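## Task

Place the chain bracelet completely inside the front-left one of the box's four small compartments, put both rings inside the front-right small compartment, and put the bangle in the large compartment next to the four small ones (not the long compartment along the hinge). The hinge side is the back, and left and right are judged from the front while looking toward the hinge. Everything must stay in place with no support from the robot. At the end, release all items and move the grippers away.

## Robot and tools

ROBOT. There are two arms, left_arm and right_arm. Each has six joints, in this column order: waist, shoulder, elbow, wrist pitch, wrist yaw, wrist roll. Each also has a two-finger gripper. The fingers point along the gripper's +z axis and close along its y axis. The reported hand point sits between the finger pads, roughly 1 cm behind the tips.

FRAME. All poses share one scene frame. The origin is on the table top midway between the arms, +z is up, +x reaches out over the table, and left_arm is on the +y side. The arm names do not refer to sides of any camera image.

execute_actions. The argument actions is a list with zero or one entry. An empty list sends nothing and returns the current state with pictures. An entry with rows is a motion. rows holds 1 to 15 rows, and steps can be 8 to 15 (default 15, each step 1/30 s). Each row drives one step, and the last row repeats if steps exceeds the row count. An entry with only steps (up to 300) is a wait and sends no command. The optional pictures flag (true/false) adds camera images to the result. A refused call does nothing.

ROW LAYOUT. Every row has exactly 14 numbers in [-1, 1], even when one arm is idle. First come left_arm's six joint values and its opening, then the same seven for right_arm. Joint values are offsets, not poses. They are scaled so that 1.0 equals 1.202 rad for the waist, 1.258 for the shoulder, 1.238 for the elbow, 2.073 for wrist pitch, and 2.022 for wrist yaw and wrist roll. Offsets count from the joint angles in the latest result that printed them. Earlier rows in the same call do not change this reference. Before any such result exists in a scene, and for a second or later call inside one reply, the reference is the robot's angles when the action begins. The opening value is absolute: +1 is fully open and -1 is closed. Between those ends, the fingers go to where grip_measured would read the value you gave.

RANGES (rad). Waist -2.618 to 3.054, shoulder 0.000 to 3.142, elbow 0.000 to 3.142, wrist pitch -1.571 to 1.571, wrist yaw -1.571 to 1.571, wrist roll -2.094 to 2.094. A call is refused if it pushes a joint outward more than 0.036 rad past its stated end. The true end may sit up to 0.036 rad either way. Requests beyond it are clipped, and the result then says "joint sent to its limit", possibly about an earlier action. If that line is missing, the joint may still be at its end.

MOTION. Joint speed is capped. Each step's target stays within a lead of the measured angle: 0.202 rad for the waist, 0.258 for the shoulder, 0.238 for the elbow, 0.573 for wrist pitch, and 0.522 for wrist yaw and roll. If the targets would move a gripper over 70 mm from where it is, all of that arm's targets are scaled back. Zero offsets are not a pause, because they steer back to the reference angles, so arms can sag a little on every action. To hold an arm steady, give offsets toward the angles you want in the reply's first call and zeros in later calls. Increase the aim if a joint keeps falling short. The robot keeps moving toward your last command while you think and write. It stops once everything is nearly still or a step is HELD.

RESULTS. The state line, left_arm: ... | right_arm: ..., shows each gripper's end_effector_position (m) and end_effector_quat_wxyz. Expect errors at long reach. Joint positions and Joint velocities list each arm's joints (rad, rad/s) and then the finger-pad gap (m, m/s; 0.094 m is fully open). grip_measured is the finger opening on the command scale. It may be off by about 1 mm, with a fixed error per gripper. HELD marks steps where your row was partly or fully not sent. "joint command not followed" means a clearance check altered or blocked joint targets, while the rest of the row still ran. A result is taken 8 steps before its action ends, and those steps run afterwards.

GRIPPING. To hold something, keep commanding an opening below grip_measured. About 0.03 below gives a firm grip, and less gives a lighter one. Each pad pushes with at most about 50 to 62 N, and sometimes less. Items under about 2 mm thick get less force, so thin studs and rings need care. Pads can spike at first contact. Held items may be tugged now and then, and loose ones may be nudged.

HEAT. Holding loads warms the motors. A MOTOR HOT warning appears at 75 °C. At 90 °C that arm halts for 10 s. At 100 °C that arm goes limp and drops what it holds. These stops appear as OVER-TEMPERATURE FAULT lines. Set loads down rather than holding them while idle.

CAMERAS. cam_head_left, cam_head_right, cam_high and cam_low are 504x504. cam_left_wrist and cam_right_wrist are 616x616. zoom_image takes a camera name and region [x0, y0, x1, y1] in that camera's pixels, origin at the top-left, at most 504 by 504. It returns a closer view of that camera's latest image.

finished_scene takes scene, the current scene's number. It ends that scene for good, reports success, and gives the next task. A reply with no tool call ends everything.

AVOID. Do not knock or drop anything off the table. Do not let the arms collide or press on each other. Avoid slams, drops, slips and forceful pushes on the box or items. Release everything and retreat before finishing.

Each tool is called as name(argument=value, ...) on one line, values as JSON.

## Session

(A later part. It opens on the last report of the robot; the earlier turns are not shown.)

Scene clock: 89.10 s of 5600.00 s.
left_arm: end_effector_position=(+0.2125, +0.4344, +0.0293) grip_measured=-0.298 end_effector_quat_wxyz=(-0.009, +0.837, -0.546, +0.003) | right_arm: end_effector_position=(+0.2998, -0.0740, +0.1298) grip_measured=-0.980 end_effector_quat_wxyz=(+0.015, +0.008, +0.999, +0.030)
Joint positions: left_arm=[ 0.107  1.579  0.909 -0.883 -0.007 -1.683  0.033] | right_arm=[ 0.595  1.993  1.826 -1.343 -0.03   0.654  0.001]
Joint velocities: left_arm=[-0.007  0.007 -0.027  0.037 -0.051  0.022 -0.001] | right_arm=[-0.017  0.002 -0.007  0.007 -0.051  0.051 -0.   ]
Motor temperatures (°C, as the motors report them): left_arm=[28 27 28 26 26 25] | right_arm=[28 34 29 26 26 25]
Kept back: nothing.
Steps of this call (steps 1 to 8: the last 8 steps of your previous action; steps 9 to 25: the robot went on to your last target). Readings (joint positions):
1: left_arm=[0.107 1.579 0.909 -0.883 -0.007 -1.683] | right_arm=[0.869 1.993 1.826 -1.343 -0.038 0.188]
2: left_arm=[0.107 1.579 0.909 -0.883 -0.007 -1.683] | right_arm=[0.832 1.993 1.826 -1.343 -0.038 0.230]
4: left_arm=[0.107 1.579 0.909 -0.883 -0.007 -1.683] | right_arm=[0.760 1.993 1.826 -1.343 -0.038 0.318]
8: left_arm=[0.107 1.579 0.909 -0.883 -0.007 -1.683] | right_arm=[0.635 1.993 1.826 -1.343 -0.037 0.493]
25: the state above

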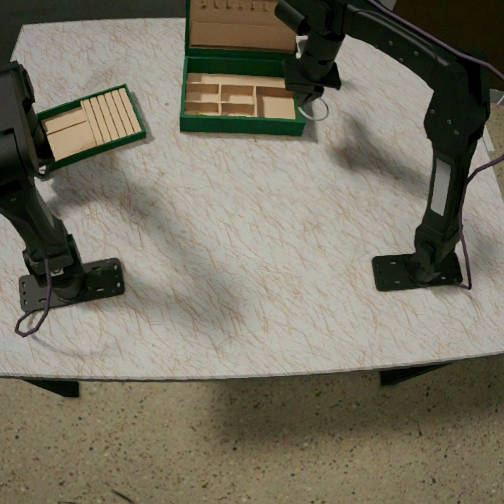

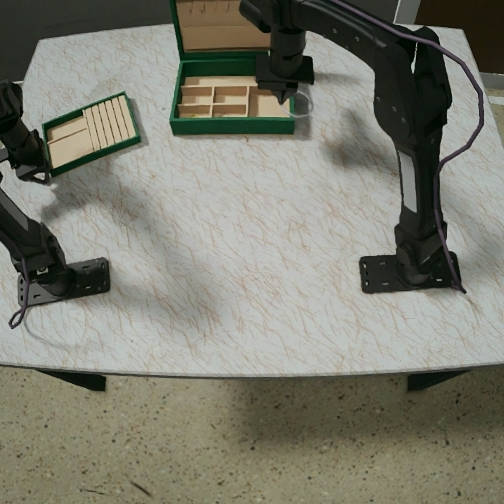

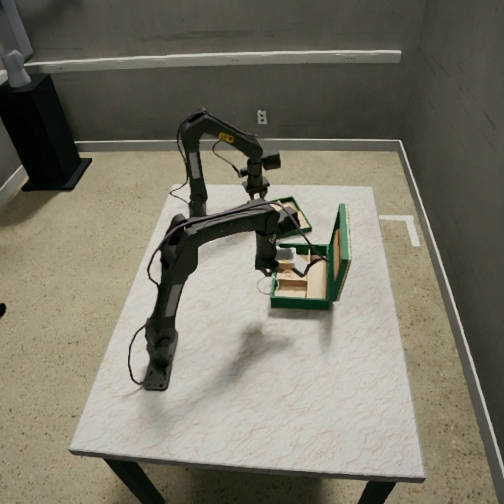

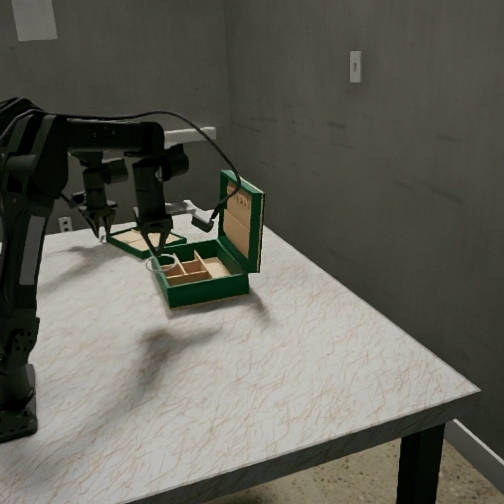

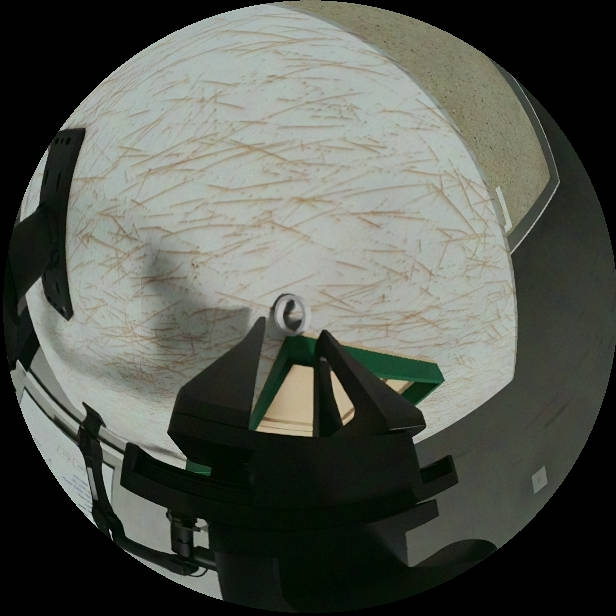

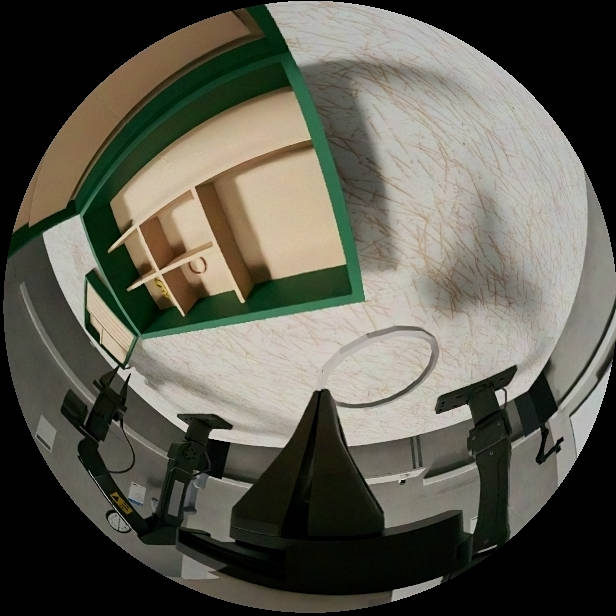

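execute_actions(actions=[{"rows":[[0,0,0,0,0,0,-0.3,0,0.005,0.015,0.005,0,-0.015,-1],[0,0,0,0,0,0,-0.3,0.005,0.012,0.025,0.01,0,-0.03,-1],[0,0,0,0,0,0,-0.3,0.01,0.02,0.035,0.015,0,-0.045,-1],[0,0,0,0,0,0,-0.3,0.015,0.03,0.045,0.02,0,-0.06,-1],[0,0,0,0,0,0,-0.3,0.02,0.04,0.055,0.025,0,-0.075,-1],[0,0,0,0,0,0,-0.3,0.022,0.05,0.065,0.03,0,-0.09,-1],[0,0,0,0,0,0,-0.3,0.022,0.06,0.075,0.035,0,-0.105,-1],[0,0,0,0,0,0,-0.3,0.022,0.07,0.085,0.04,0,-0.12,-1],[0,0,0,0,0,0,-0.3,0.022,0.082,0.095,0.045,0,-0.135,-1],[0,0,0,0,0,0,-0.3,0.022,0.094,0.105,0.05,0,-0.15,-1],[0,0,0,0,0,0,-0.3,0.022,0.106,0.115,0.055,0,-0.165,-1],[0,0,0,0,0,0,-0.3,0.022,0.118,0.125,0.06,0,-0.18,-1],[0,0,0,0,0,0,-0.3,0.022,0.128,0.135,0.065,0,-0.19,-1],[0,0,0,0,0,0,-0.3,0.022,0.138,0.142,0.07,0,-0.2,-1],[0,0,0,0,0,0,-0.3,0.022,0.145,0.148,0.072,0,-0.21,-1]]}])

execute_actions(actions=[{"steps":28}], pictures=true)

zoom_image(camera="cam_high", region=[230,190,370,330])

zoom_image(camera="cam_head_left", region=[170,30,330,150])

Scene clock: 90.50 s of 5600.00 s.
left_arm: end_effector_position=(+0.2125, +0.4344, +0.0293) grip_measured=-0.298 end_effector_quat_wxyz=(-0.009, +0.837, -0.546, +0.003) | right_arm: end_effector_position=(+0.3106, -0.0611, +0.1265) grip_measured=-0.983 end_effector_quat_wxyz=(+0.027, -0.050, +0.998, +0.037)
Joint positions: left_arm=[ 0.107  1.579  0.909 -0.883 -0.007 -1.683  0.033] | right_arm=[ 0.605  2.035  1.872 -1.321 -0.03   0.548  0.001]
Joint velocities: left_arm=[ 0.012 -0.012 -0.007 -0.022  0.007  0.11   0.   ] | right_arm=[ 0.125  0.374  0.349  0.256 -0.066 -0.74  -0.001]
Motor temperatures (°C, as the motors report them): left_arm=[28 27 28 26 26 25] | right_arm=[28 34 30 26 26 25]
Steps of this call (steps 1 to 30: the robot went on to your last target; steps 31 to 35: nothing new was sent; steps 36 to 42: the first 7 steps of this action). Readings (joint positions):
36: left_arm=[0.107 1.579 0.909 -0.883 -0.007 -1.683] | right_arm=[0.595 1.993 1.826 -1.343 -0.030 0.653]
37: left_arm=[0.107 1.579 0.909 -0.883 -0.007 -1.683] | right_arm=[0.595 1.994 1.826 -1.343 -0.030 0.643]
39: left_arm=[0.107 1.579 0.909 -0.883 -0.007 -1.683] | right_arm=[0.596 2.003 1.836 -1.341 -0.030 0.613]
42: the state above

Scene clock: 91.43 s of 5600.00 s.
left_arm: end_effector_position=(+0.2125, +0.4344, +0.0293) grip_measured=-0.298 end_effector_quat_wxyz=(-0.009, +0.837, -0.546, +0.003) | right_arm: end_effector_position=(+0.3480, -0.0262, +0.0981) grip_measured=-0.983 end_effector_quat_wxyz=(+0.064, -0.210, +0.975, +0.048)
Joint positions: left_arm=[ 0.107  1.579  0.909 -0.883 -0.007 -1.683  0.033] | right_arm=[ 0.616  2.181  1.974 -1.208 -0.03   0.238  0.001]
Joint velocities: left_arm=[ 0.002 -0.007 -0.017  0.022 -0.007 -0.037  0.001] | right_arm=[-0.002 -0.007  0.012  0.066 -0.022 -0.022  0.001]
Motor temperatures (°C, as the motors report them): left_arm=[28 27 28 26 26 25] | right_arm=[28 34 30 26 26 25]
Kept back: nothing.
Steps of this call (steps 1 to 8: the last 8 steps of your previous action; steps 9 to 28: the robot went on to your last target). Readings (joint positions):
1: left_arm=[0.107 1.579 0.909 -0.883 -0.007 -1.683] | right_arm=[0.608 2.049 1.884 -1.312 -0.030 0.523]
2: left_arm=[0.107 1.579 0.909 -0.883 -0.007 -1.683] | right_arm=[0.611 2.063 1.897 -1.302 -0.030 0.497]
4: left_arm=[0.107 1.579 0.909 -0.883 -0.007 -1.683] | right_arm=[0.615 2.093 1.921 -1.282 -0.030 0.442]
8: left_arm=[0.107 1.579 0.909 -0.883 -0.007 -1.683] | right_arm=[0.616 2.153 1.965 -1.241 -0.030 0.337]
28: the state above

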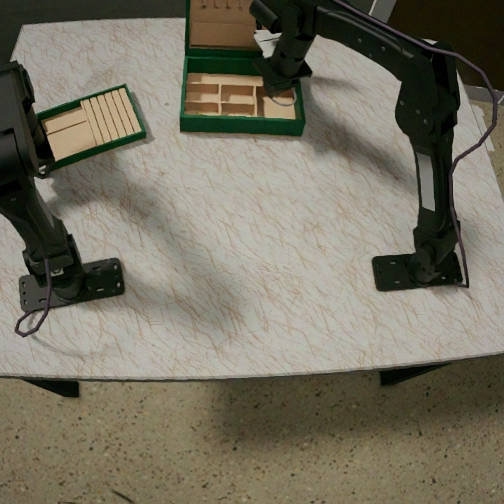

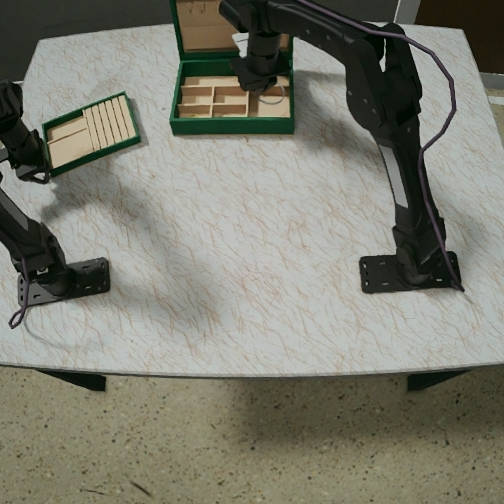

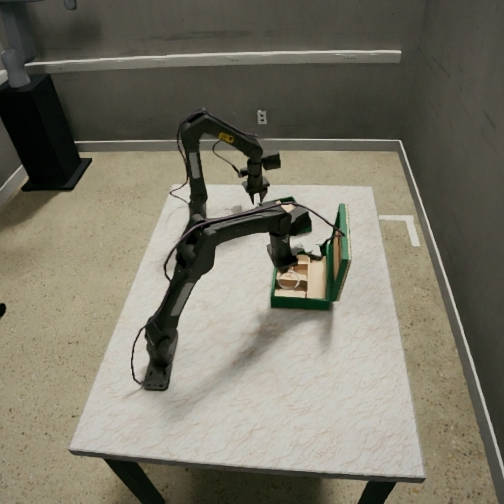

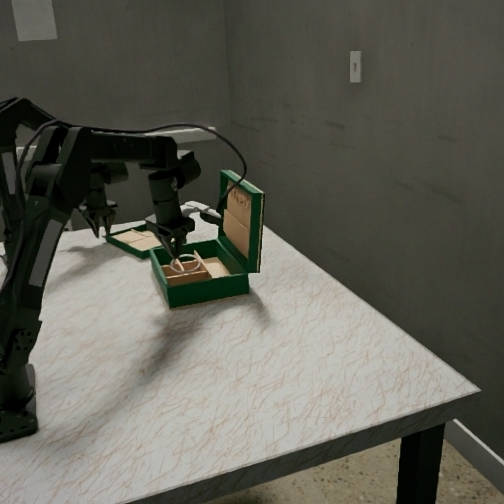

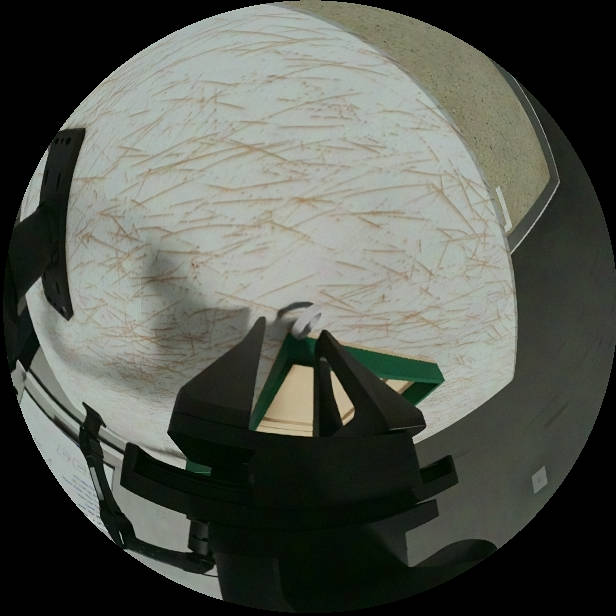

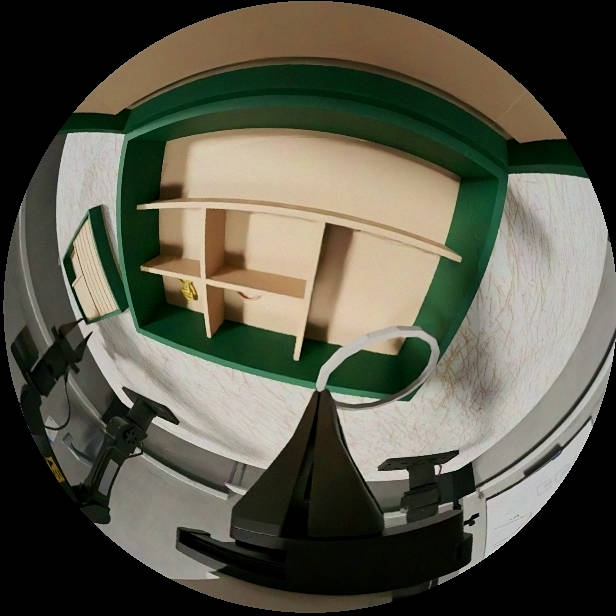

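Region (230, 190, 370, 330) of cam_high's 504x504 image, scaled by 3.600, with more detail than that image has.

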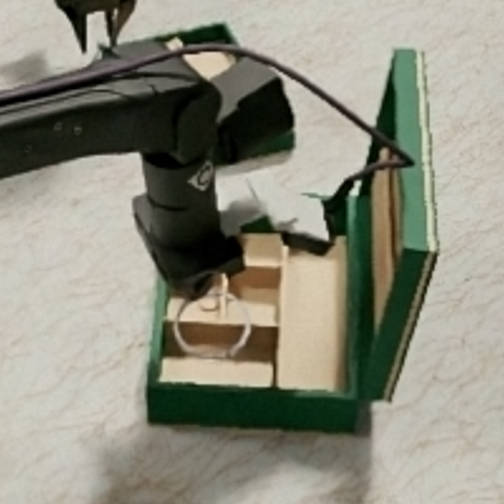

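Region (170, 30, 330, 150) of cam_head_left's 504x504 image, scaled by 3.150, with more detail than that image has; it fills the top 378 rows of this view, and the rest is white.

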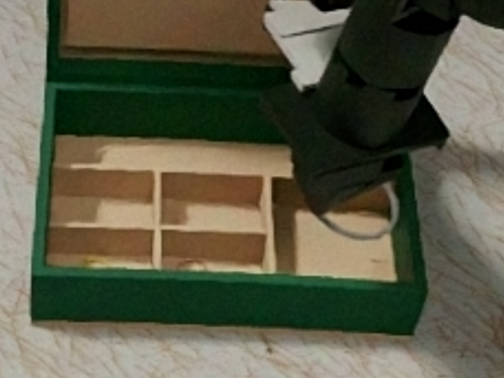

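execute_actions(actions=[{"rows":[[0,0,0,0,0,0,-0.3,0.005,0,0,0.01,0,0,-1],[0,0,0,0,0,0,-0.3,0.01,0,0,0.018,0,0,-1],[0,0,0,0,0,0,-0.3,0.013,0,-0.008,0.026,0,0,-1],[0,0,0,0,0,0,-0.3,0.013,0,-0.016,0.033,0,0,-1],[0,0,0,0,0,0,-0.3,0.013,0,-0.025,0.039,0,0,-1],[0,0,0,0,0,0,-0.3,0.013,0,-0.034,0.045,0,0,-1],[0,0,0,0,0,0,-0.3,0.013,0,-0.043,0.051,0,0,-1],[0,0,0,0,0,0,-0.3,0.013,0.003,-0.052,0.057,0,0,-1],[0,0,0,0,0,0,-0.3,0.013,0.005,-0.061,0.062,0,0,-1],[0,0,0,0,0,0,-0.3,0.013,0.007,-0.07,0.067,0,0,-1],[0,0,0,0,0,0,-0.3,0.013,0.009,-0.079,0.072,0,0,-1],[0,0,0,0,0,0,-0.3,0.013,0.011,-0.088,0.077,0,0,-1],[0,0,0,0,0,0,-0.3,0.013,0.013,-0.097,0.081,0,0,-1],[0,0,0,0,0,0,-0.3,0.013,0.014,-0.107,0.085,0,0,-1],[0,0,0,0,0,0,-0.3,0.013,0.014,-0.117,0.089,0,0,-1]]}])

execute_actions(actions=[{"steps":28}], pictures=true)

zoom_image(camera="cam_head_left", region=[170,30,330,150])

Scene clock: 92.97 s of 5600.00 s.
left_arm: end_effector_position=(+0.2125, +0.4344, +0.0293) grip_measured=-0.298 end_effector_quat_wxyz=(-0.009, +0.837, -0.546, +0.003) | right_arm: end_effector_position=(+0.3536, -0.0187, +0.0957) grip_measured=-0.983 end_effector_quat_wxyz=(+0.080, -0.213, +0.972, +0.056)
Joint positions: left_arm=[ 0.107  1.579  0.909 -0.883 -0.007 -1.683  0.033] | right_arm=[ 0.621  2.181  1.958 -1.155 -0.03   0.236  0.001]
Joint velocities: left_arm=[-0.007  0.012 -0.007  0.081  0.037  0.022  0.   ] | right_arm=[ 0.032  0.002 -0.286  0.359  0.007 -0.022 -0.   ]
Motor temperatures (°C, as the motors report them): left_arm=[28 27 28 26 26 25] | right_arm=[28 34 30 26 26 25]
Steps of this call (steps 1 to 30: the robot went on to your last target; steps 31 to 39: nothing new was sent; steps 40 to 46: the first 7 steps of this action). Readings (joint positions):
40: left_arm=[0.107 1.579 0.909 -0.883 -0.007 -1.683] | right_arm=[0.616 2.181 1.974 -1.207 -0.030 0.236]
41: left_arm=[0.107 1.579 0.909 -0.883 -0.007 -1.683] | right_arm=[0.616 2.181 1.974 -1.204 -0.030 0.236]
43: left_arm=[0.107 1.579 0.909 -0.883 -0.007 -1.683] | right_arm=[0.617 2.181 1.974 -1.191 -0.030 0.236]
46: the state above

Scene clock: 93.90 s of 5600.00 s.
left_arm: end_effector_position=(+0.2125, +0.4344, +0.0293) grip_measured=-0.298 end_effector_quat_wxyz=(-0.009, +0.837, -0.546, +0.003) | right_arm: end_effector_position=(+0.3505, -0.0195, +0.0559) grip_measured=-0.983 end_effector_quat_wxyz=(+0.070, -0.214, +0.973, +0.051)
Joint positions: left_arm=[ 0.107  1.579  0.909 -0.883 -0.007 -1.683  0.033] | right_arm=[ 0.624  2.202  1.839 -1.037 -0.03   0.236  0.001]
Joint velocities: left_arm=[-0.012  0.012 -0.007  0.051 -0.037  0.022 -0.   ] | right_arm=[-0.007  0.002 -0.017  0.007 -0.022 -0.022  0.   ]
Motor temperatures (°C, as the motors report them): left_arm=[28 27 28 26 26 25] | right_arm=[28 34 30 26 26 25]
Kept back: nothing.
Steps of this call (steps 1 to 8: the last 8 steps of your previous action; steps 9 to 28: the robot went on to your last target). Readings (joint positions):
1: left_arm=[0.107 1.579 0.909 -0.883 -0.007 -1.683] | right_arm=[0.623 2.181 1.948 -1.143 -0.030 0.236]
2: left_arm=[0.107 1.579 0.909 -0.883 -0.007 -1.683] | right_arm=[0.623 2.181 1.936 -1.132 -0.030 0.236]
4: left_arm=[0.107 1.579 0.909 -0.883 -0.007 -1.683] | right_arm=[0.624 2.182 1.910 -1.112 -0.030 0.236]
8: left_arm=[0.107 1.579 0.909 -0.883 -0.007 -1.683] | right_arm=[0.624 2.189 1.864 -1.073 -0.030 0.236]
28: the state above

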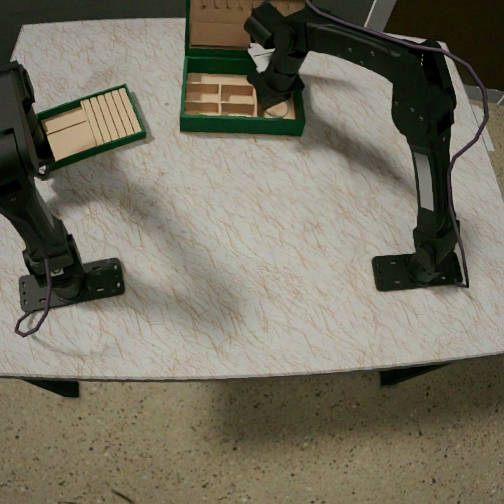

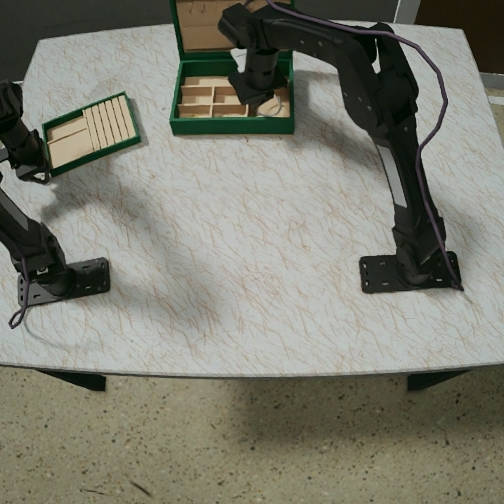

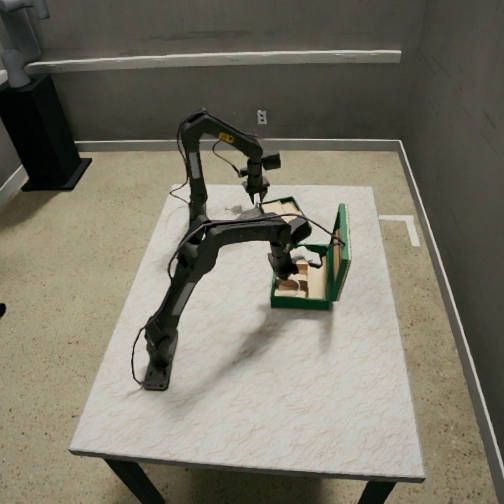

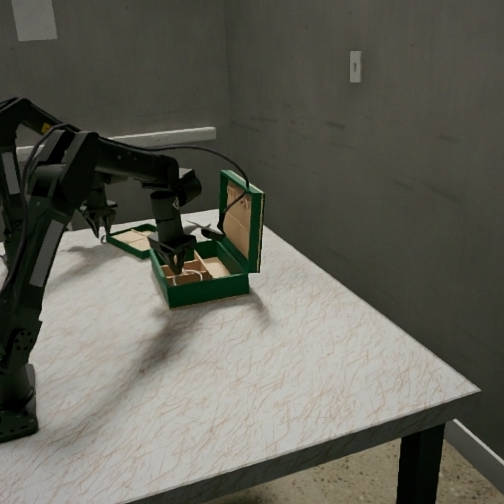

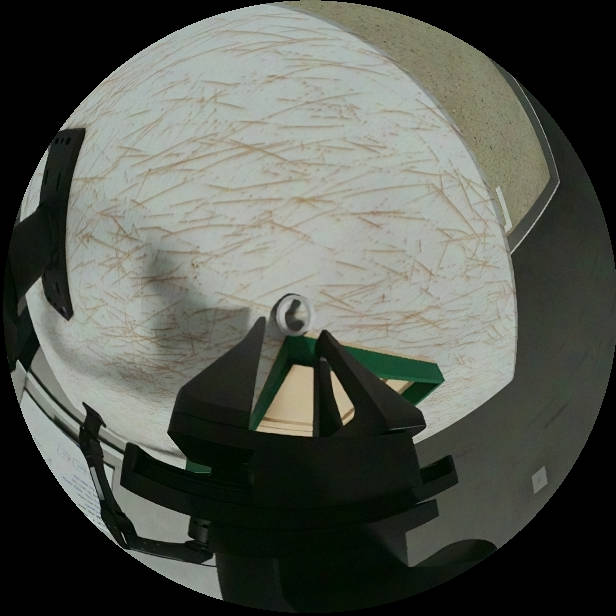

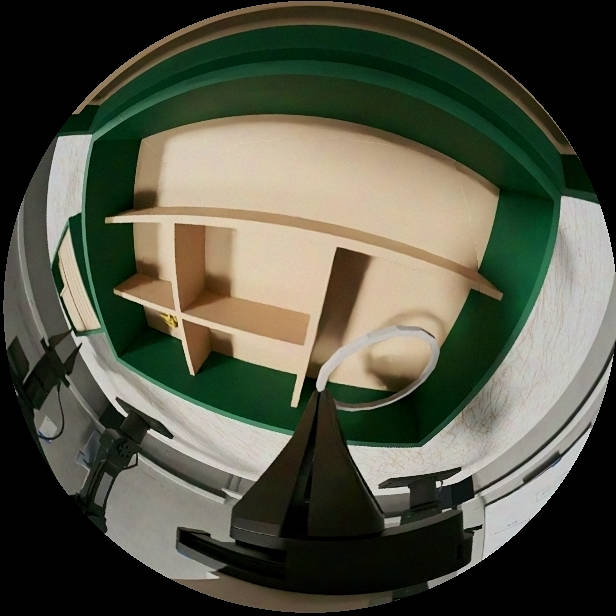

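Region (170, 30, 330, 150) of cam_head_left's 504x504 image, scaled by 3.150, with more detail than that image has; it fills the top 378 rows of this view, and the rest is white.

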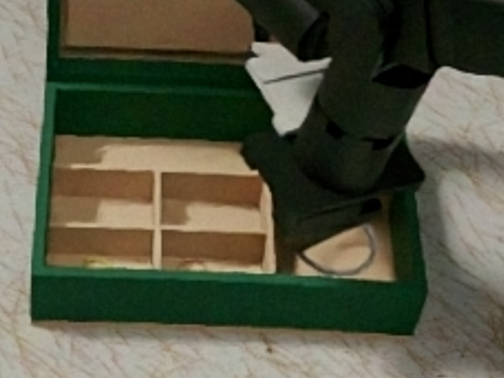

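execute_actions(actions=[{"rows":[[0,0,0,0,0,0,-0.3,-0.008,0.005,0.005,0.003,0,0,-1],[0,0,0,0,0,0,-0.3,-0.014,0.01,0.005,0.005,0,0,-1],[0,0,0,0,0,0,-0.3,-0.018,0.015,0.005,0.007,0,0,-1],[0,0,0,0,0,0,-0.3,-0.018,0.02,0.005,0.009,0,0,-1],[0,0,0,0,0,0,-0.3,-0.018,0.026,0.005,0.011,0,0,-1],[0,0,0,0,0,0,-0.3,-0.018,0.032,0.005,0.013,0,0,-1],[0,0,0,0,0,0,-0.3,-0.018,0.038,0.005,0.015,0,0,-1],[0,0,0,0,0,0,-0.3,-0.018,0.043,0.005,0.017,0,0,-1]]}])

execute_actions(actions=[{"steps":20}])

execute_actions(actions=[{"rows":[[0,0,0,0,0,0,-0.3,0,0,0.005,0,0,0,-0.93],[0,0,0,0,0,0,-0.3,0,0,0.005,0,0,0,-0.85],[0,0,0,0,0,0,-0.3,0,0,0.005,0,0,0,-0.78]],"steps":10}])

execute_actions(actions=[{"steps":15}], pictures=true)

Scene clock: 94.87 s of 5600.00 s.
left_arm: end_effector_position=(+0.2125, +0.4344, +0.0293) grip_measured=-0.298 end_effector_quat_wxyz=(-0.009, +0.837, -0.546, +0.003) | right_arm: end_effector_position=(+0.3547, -0.0235, +0.0474) grip_measured=-0.983 end_effector_quat_wxyz=(+0.065, -0.208, +0.975, +0.048)
Joint positions: left_arm=[ 0.107  1.579  0.909 -0.883 -0.007 -1.683  0.033] | right_arm=[ 0.612  2.222  1.839 -1.028 -0.03   0.236  0.001]
Joint velocities: left_arm=[ 0.002 -0.007  0.017  0.051 -0.022  0.066 -0.   ] | right_arm=[-0.076  0.212  0.007  0.066 -0.095  0.007 -0.   ]
Motor temperatures (°C, as the motors report them): left_arm=[28 27 28 26 26 25] | right_arm=[28 34 30 26 26 25]
Steps of this call (steps 1 to 22: the robot went on to your last target; steps 23 to 29: the first 7 steps of this action). Readings (joint positions):
23: left_arm=[0.107 1.579 0.909 -0.883 -0.007 -1.683] | right_arm=[0.624 2.202 1.839 -1.037 -0.030 0.236]
24: left_arm=[0.107 1.579 0.909 -0.883 -0.007 -1.683] | right_arm=[0.623 2.202 1.839 -1.037 -0.030 0.236]
26: left_arm=[0.107 1.579 0.909 -0.883 -0.007 -1.683] | right_arm=[0.620 2.206 1.839 -1.035 -0.030 0.236]
29: the state above

Scene clock: 95.53 s of 5600.00 s.
left_arm: end_effector_position=(+0.2125, +0.4344, +0.0293) grip_measured=-0.298 end_effector_quat_wxyz=(-0.009, +0.837, -0.546, +0.003) | right_arm: end_effector_position=(+0.3559, -0.0248, +0.0300) grip_measured=-0.983 end_effector_quat_wxyz=(+0.053, -0.206, +0.976, +0.042)
Joint positions: left_arm=[ 0.107  1.579  0.909 -0.883 -0.007 -1.683  0.033] | right_arm=[ 0.608  2.262  1.839 -1.015 -0.03   0.236  0.001]
Joint velocities: left_arm=[ 0.007  0.002 -0.017  0.007 -0.066 -0.051 -0.001] | right_arm=[-0.007  0.002 -0.012 -0.066 -0.066  0.007  0.   ]
Motor temperatures (°C, as the motors report them): left_arm=[28 27 28 26 26 25] | right_arm=[28 35 30 26 26 25]
Kept back: nothing.
Steps of this call (steps 1 to 8: the last 8 steps of your previous action; steps 9 to 20: the robot went on to your last target). Readings (joint positions):
1: left_arm=[0.107 1.579 0.909 -0.883 -0.007 -1.683] | right_arm=[0.610 2.230 1.839 -1.026 -0.030 0.236]
2: left_arm=[0.107 1.579 0.909 -0.883 -0.007 -1.683] | right_arm=[0.609 2.239 1.839 -1.023 -0.030 0.236]
4: left_arm=[0.107 1.579 0.909 -0.883 -0.007 -1.683] | right_arm=[0.608 2.253 1.839 -1.020 -0.030 0.236]
8: left_arm=[0.107 1.579 0.909 -0.883 -0.007 -1.683] | right_arm=[0.608 2.262 1.839 -1.020 -0.030 0.236]
20: the state above

Scene clock: 95.60 s of 5600.00 s.
left_arm: end_effector_position=(+0.2125, +0.4344, +0.0293) grip_measured=-0.298 end_effector_quat_wxyz=(-0.009, +0.837, -0.546, +0.003) | right_arm: end_effector_position=(+0.3559, -0.0248, +0.0300) grip_measured=-0.882 end_effector_quat_wxyz=(+0.053, -0.206, +0.976, +0.042)
Joint positions: left_arm=[ 0.107  1.579  0.909 -0.883 -0.007 -1.683  0.033] | right_arm=[ 0.608  2.262  1.839 -1.015 -0.03   0.236  0.006]
Joint velocities: left_arm=[-0.017  0.007 -0.002  0.051 -0.051  0.037  0.002] | right_arm=[-0.002  0.007 -0.007 -0.081  0.037  0.007  0.06 ]
Motor temperatures (°C, as the motors report them): left_arm=[28 27 28 26 26 25] | right_arm=[28 35 30 26 26 25]
Steps of this call (steps 1 to 2: the first 2 steps of this action). Readings (joint positions):
1: left_arm=[0.107 1.579 0.909 -0.883 -0.007 -1.683] | right_arm=[0.608 2.262 1.839 -1.015 -0.030 0.236]
2: the state above

Scene clock: 96.10 s of 5600.00 s.
left_arm: end_effector_position=(+0.2125, +0.4344, +0.0293) grip_measured=-0.298 end_effector_quat_wxyz=(-0.009, +0.837, -0.546, +0.003) | right_arm: end_effector_position=(+0.3559, -0.0248, +0.0300) grip_measured=-0.783 end_effector_quat_wxyz=(+0.053, -0.206, +0.976, +0.042)
Joint positions: left_arm=[ 0.107  1.579  0.909 -0.883 -0.007 -1.683  0.033] | right_arm=[ 0.608  2.262  1.839 -1.015 -0.03   0.236  0.01 ]
Joint velocities: left_arm=[-0.007  0.002  0.002 -0.022 -0.037  0.051 -0.   ] | right_arm=[-0.002  0.007 -0.007 -0.095 -0.007  0.022  0.   ]
Motor temperatures (°C, as the motors report them): left_arm=[28 27 28 26 26 25] | right_arm=[28 35 30 26 26 25]
Kept back: nothing.
Steps of this call (steps 1 to 8: the last 8 steps of your previous action; steps 9 to 15: the robot went on to your last target). Readings (joint positions):
1: left_arm=[0.107 1.579 0.909 -0.883 -0.007 -1.683] | right_arm=[0.608 2.262 1.839 -1.015 -0.030 0.236]
2: left_arm=[0.107 1.579 0.909 -0.883 -0.007 -1.683] | right_arm=[0.608 2.262 1.839 -1.015 -0.030 0.236]
4: left_arm=[0.107 1.579 0.909 -0.883 -0.007 -1.683] | right_arm=[0.608 2.262 1.839 -1.015 -0.030 0.236]
8: left_arm=[0.107 1.579 0.909 -0.883 -0.007 -1.683] | right_arm=[0.608 2.262 1.839 -1.015 -0.030 0.236]
15: the state above
All arms were judged still, so your last target was given up. Only a new action makes them travel on or press farther. Fingers that are still opening or closing keep moving.

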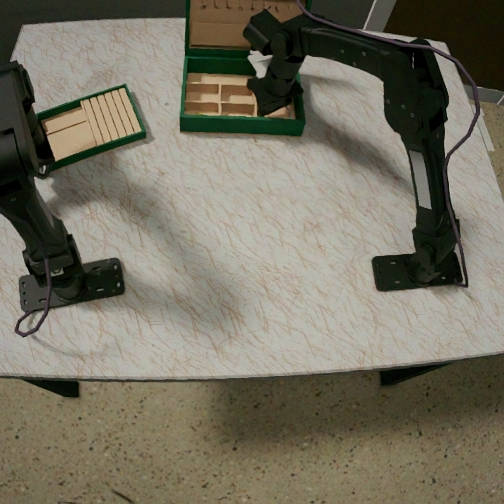

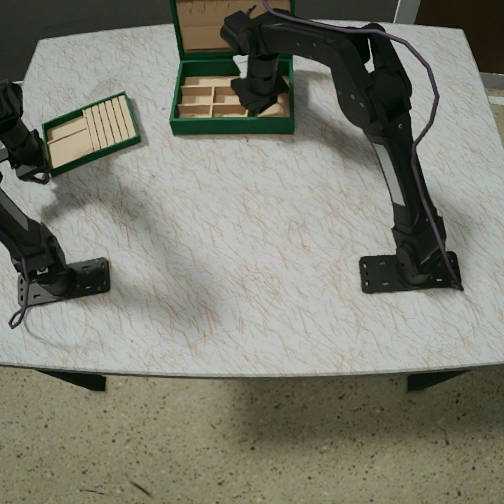

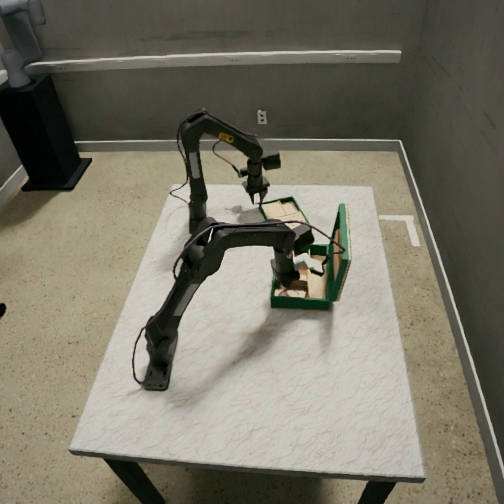

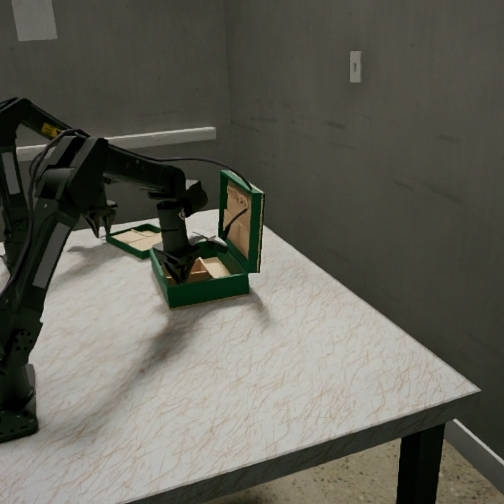

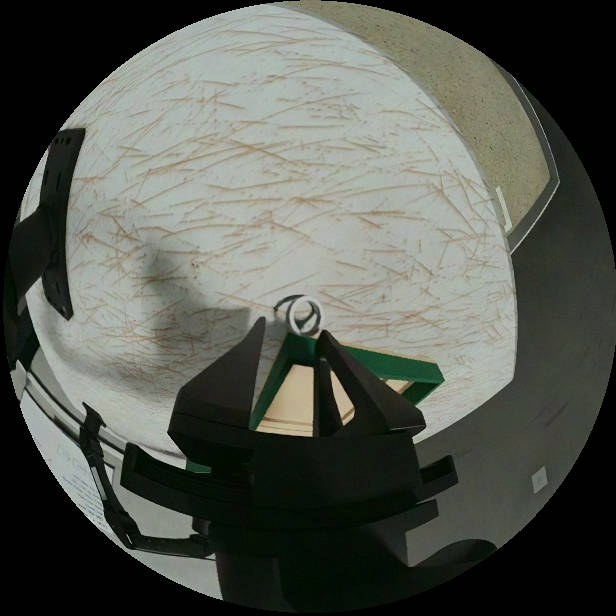

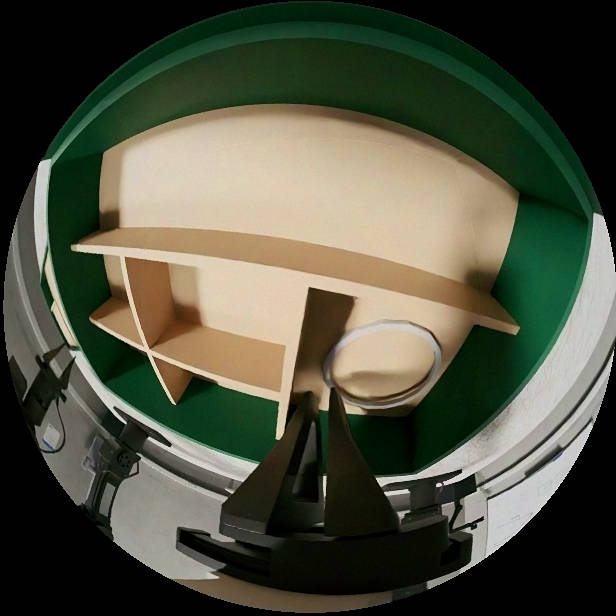

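execute_actions(actions=[{"rows":[[0,0,0,0,0,0,-0.3,0,-0.015,0.005,0,0,0,-0.78],[0,0,0,0,0,0,-0.3,0,-0.03,0.005,0,0,0,-0.78],[0,0,0,0,0,0,-0.3,0,-0.05,0.005,-0.005,0,0,-0.78],[0,0,0,0,0,0,-0.3,0,-0.07,0.005,-0.01,0,0,-0.78],[0,0,0,0,0,0,-0.3,0,-0.095,0.005,-0.02,0,0,-0.78],[0,0,0,0,0,0,-0.3,0,-0.12,0.005,-0.03,0,0,-0.78],[0,0,0,0,0,0,-0.3,0,-0.15,0.005,-0.04,0,0,-0.78],[0,0,0,0,0,0,-0.3,0,-0.18,0.005,-0.05,0,0,-0.78],[0,0,0,0,0,0,-0.3,0,-0.22,0,-0.06,0,0,-0.78],[0,0,0,0,0,0,-0.3,0,-0.26,-0.03,-0.07,0,0,-0.78],[0,0,0,0,0,0,-0.3,0,-0.3,-0.07,-0.08,0,0,-0.78],[0,0,0,0,0,0,-0.3,0,-0.35,-0.12,-0.09,0,0,-0.78],[0,0,0,0,0,0,-0.3,0,-0.4,-0.17,-0.1,0,0,-0.78],[0,0,0,0,0,0,-0.3,0,-0.46,-0.23,-0.1,0,0,-0.78],[0,0,0,0,0,0,-0.3,-0.05,-0.52,-0.29,-0.1,0,0,-0.78]]}])

execute_actions(actions=[{"rows":[[0,0,0,0,0,0,-0.3,-0.1,-0.1,-0.1,0,0,0,-0.78],[0,0,0,0,0,0,-0.3,-0.2,-0.15,-0.15,0,0,0,-0.78],[0,0,0,0,0,0,-0.3,-0.3,-0.2,-0.2,0,0,0,-0.78],[0,0,0,0,0,0,-0.3,-0.4,-0.25,-0.25,0,0,0,-0.78],[0,0,0,0,0,0,-0.3,-0.5,-0.3,-0.3,0,0,0,-0.78]]}])

execute_actions(actions=[{"steps":300}], pictures=true)

Scene clock: 97.93 s of 5600.00 s.
left_arm: end_effector_position=(+0.2125, +0.4344, +0.0293) grip_measured=-0.298 end_effector_quat_wxyz=(-0.009, +0.837, -0.546, +0.003) | right_arm: end_effector_position=(+0.3544, -0.0259, +0.0631) grip_measured=-0.783 end_effector_quat_wxyz=(+0.074, -0.206, +0.974, +0.052)
Joint positions: left_arm=[ 0.107  1.579  0.909 -0.883 -0.007 -1.683  0.033] | right_arm=[ 0.608  2.185  1.839 -1.045 -0.03   0.236  0.01 ]
Joint velocities: left_arm=[-0.012  0.007  0.002  0.037 -0.007 -0.022  0.   ] | right_arm=[-0.002 -0.847  0.007 -0.476 -0.037 -0.066 -0.   ]
Motor temperatures (°C, as the motors report them): left_arm=[28 27 28 26 26 25] | right_arm=[28 35 30 26 26 25]
Steps of this call (steps 1 to 48: nothing new was sent; steps 49 to 55: the first 7 steps of this action). Readings (joint positions):
49: left_arm=[0.107 1.579 0.909 -0.883 -0.007 -1.683] | right_arm=[0.608 2.262 1.839 -1.015 -0.030 0.236]
50: left_arm=[0.107 1.579 0.909 -0.883 -0.007 -1.683] | right_arm=[0.608 2.260 1.839 -1.015 -0.030 0.236]
52: left_arm=[0.107 1.579 0.909 -0.883 -0.007 -1.683] | right_arm=[0.608 2.248 1.839 -1.019 -0.030 0.236]
55: the state above

Scene clock: 98.43 s of 5600.00 s.
left_arm: end_effector_position=(+0.2125, +0.4344, +0.0293) grip_measured=-0.298 end_effector_quat_wxyz=(-0.009, +0.837, -0.546, +0.003) | right_arm: end_effector_position=(+0.2861, -0.2371, +0.1880) grip_measured=-0.783 end_effector_quat_wxyz=(+0.175, +0.002, +0.982, +0.063)
Joint positions: left_arm=[ 0.107  1.579  0.909 -0.883 -0.007 -1.683  0.033] | right_arm=[ 0.181  1.38   1.305 -1.123 -0.043  0.236  0.01 ]
Joint velocities: left_arm=[ 0.002  0.007 -0.012 -0.037  0.007 -0.022 -0.001] | right_arm=[-2.244 -0.716 -0.823 -0.242  0.139 -0.022  0.001]
Motor temperatures (°C, as the motors report them): left_arm=[28 27 28 26 26 25] | right_arm=[28 35 30 26 26 25]
Steps of this call (steps 1 to 8: the last 8 steps of your previous action; steps 9 to 15: the first 7 steps of this action, its rows measured from where the robot was after step 8). Readings (joint positions):
8: left_arm=[0.107 1.579 0.909 -0.883 -0.007 -1.683] | right_arm=[0.603 1.721 1.628 -1.124 -0.033 0.236]
9: left_arm=[0.107 1.579 0.909 -0.883 -0.007 -1.683] | right_arm=[0.585 1.656 1.578 -1.139 -0.040 0.236]
10: left_arm=[0.107 1.579 0.909 -0.883 -0.007 -1.683] | right_arm=[0.545 1.601 1.538 -1.144 -0.050 0.236]
12: left_arm=[0.107 1.579 0.909 -0.883 -0.007 -1.683] | right_arm=[0.415 1.503 1.447 -1.124 -0.052 0.236]
15: the state above

Scene clock: 108.43 s of 5600.00 s.
left_arm: end_effector_position=(+0.2125, +0.4344, +0.0293) grip_measured=-0.298 end_effector_quat_wxyz=(-0.009, +0.837, -0.546, +0.003) | right_arm: end_effector_position=(+0.2845, -0.2975, +0.1815) grip_measured=-0.783 end_effector_quat_wxyz=(+0.171, +0.097, +0.980, +0.037)
Joint positions: left_arm=[ 0.107  1.579  0.909 -0.883 -0.007 -1.683  0.033] | right_arm=[-0.007  1.357  1.269 -1.133 -0.027  0.239  0.01 ]
Joint velocities: left_arm=[-0.002 -0.017  0.017  0.007 -0.007  0.081  0.   ] | right_arm=[-0.012 -0.012 -0.007 -0.022  0.037 -0.007 -0.   ]
Motor temperatures (°C, as the motors report them): left_arm=[28 27 28 26 26 25] | right_arm=[28 33 30 27 26 25]
Kept back: nothing.
Steps of this call (steps 1 to 8: the last 8 steps of your previous action; steps 9 to 30: the robot went on to your last target; steps 31 to 300: nothing new was sent). Readings (joint positions):
1: left_arm=[0.107 1.579 0.909 -0.883 -0.007 -1.683] | right_arm=[0.104 1.363 1.285 -1.131 -0.040 0.236]
2: left_arm=[0.107 1.579 0.909 -0.883 -0.007 -1.683] | right_arm=[0.043 1.357 1.276 -1.134 -0.031 0.238]
4: left_arm=[0.107 1.579 0.909 -0.883 -0.007 -1.683] | right_arm=[-0.008 1.357 1.270 -1.134 -0.020 0.239]
8: left_arm=[0.107 1.579 0.909 -0.883 -0.007 -1.683] | right_arm=[-0.007 1.357 1.269 -1.133 -0.024 0.239]
300: the state above
All arms were judged still, so your last target was given up. Only a new action makes them travel on or press farther. Fingers that are still opening or closing keep moving.

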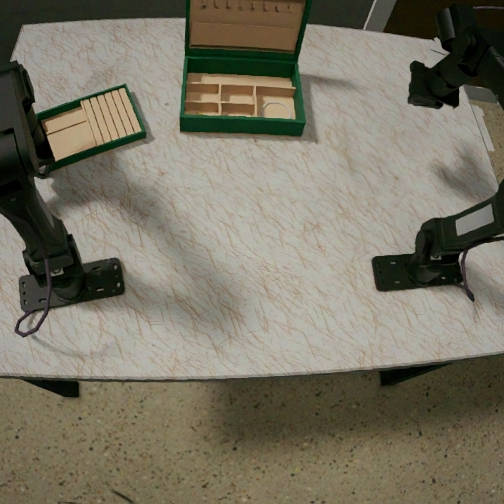

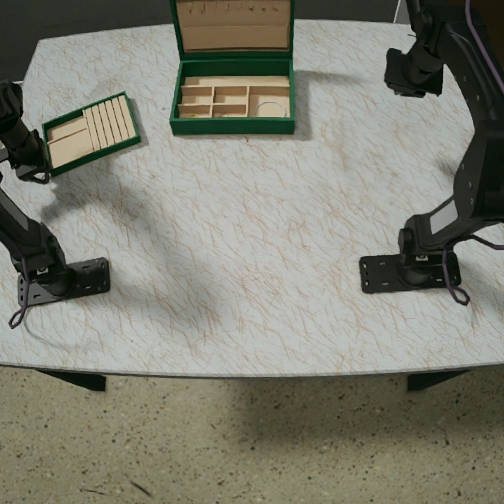

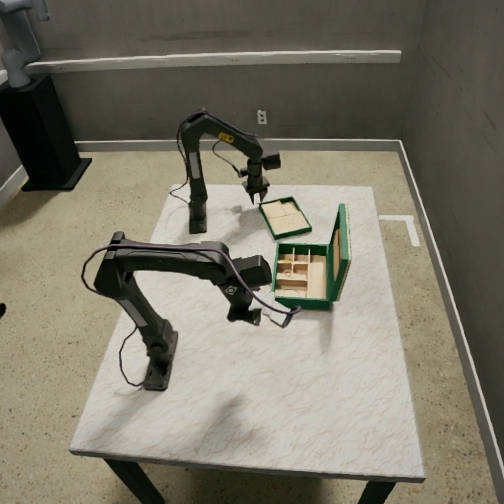

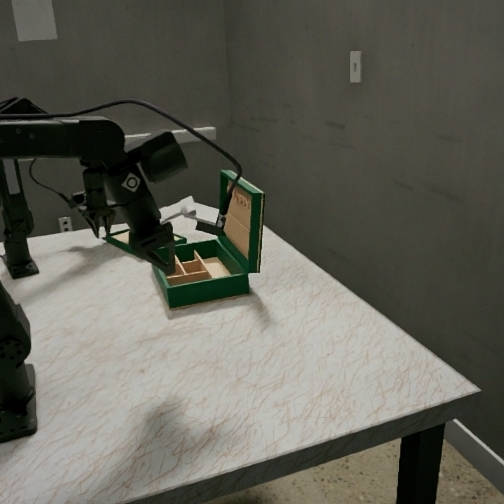

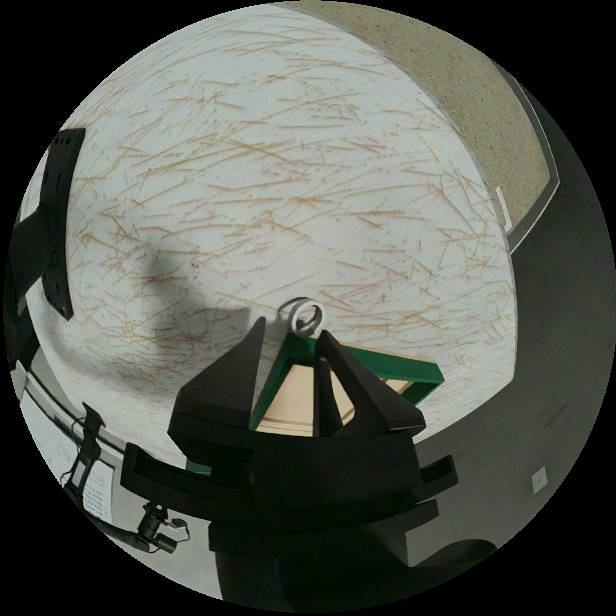

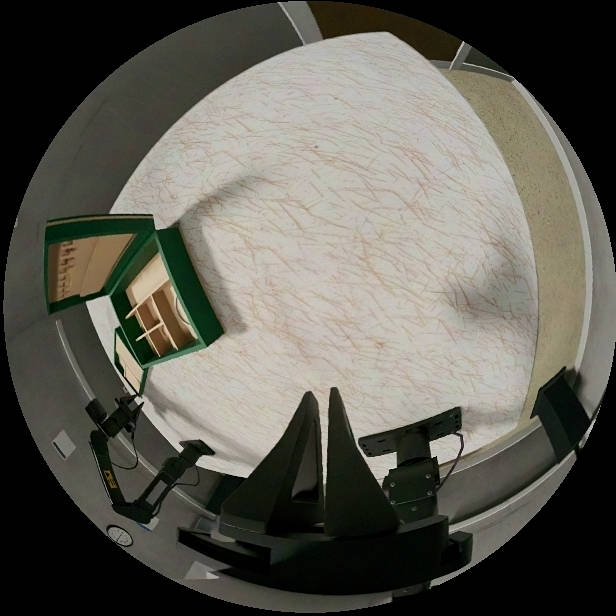

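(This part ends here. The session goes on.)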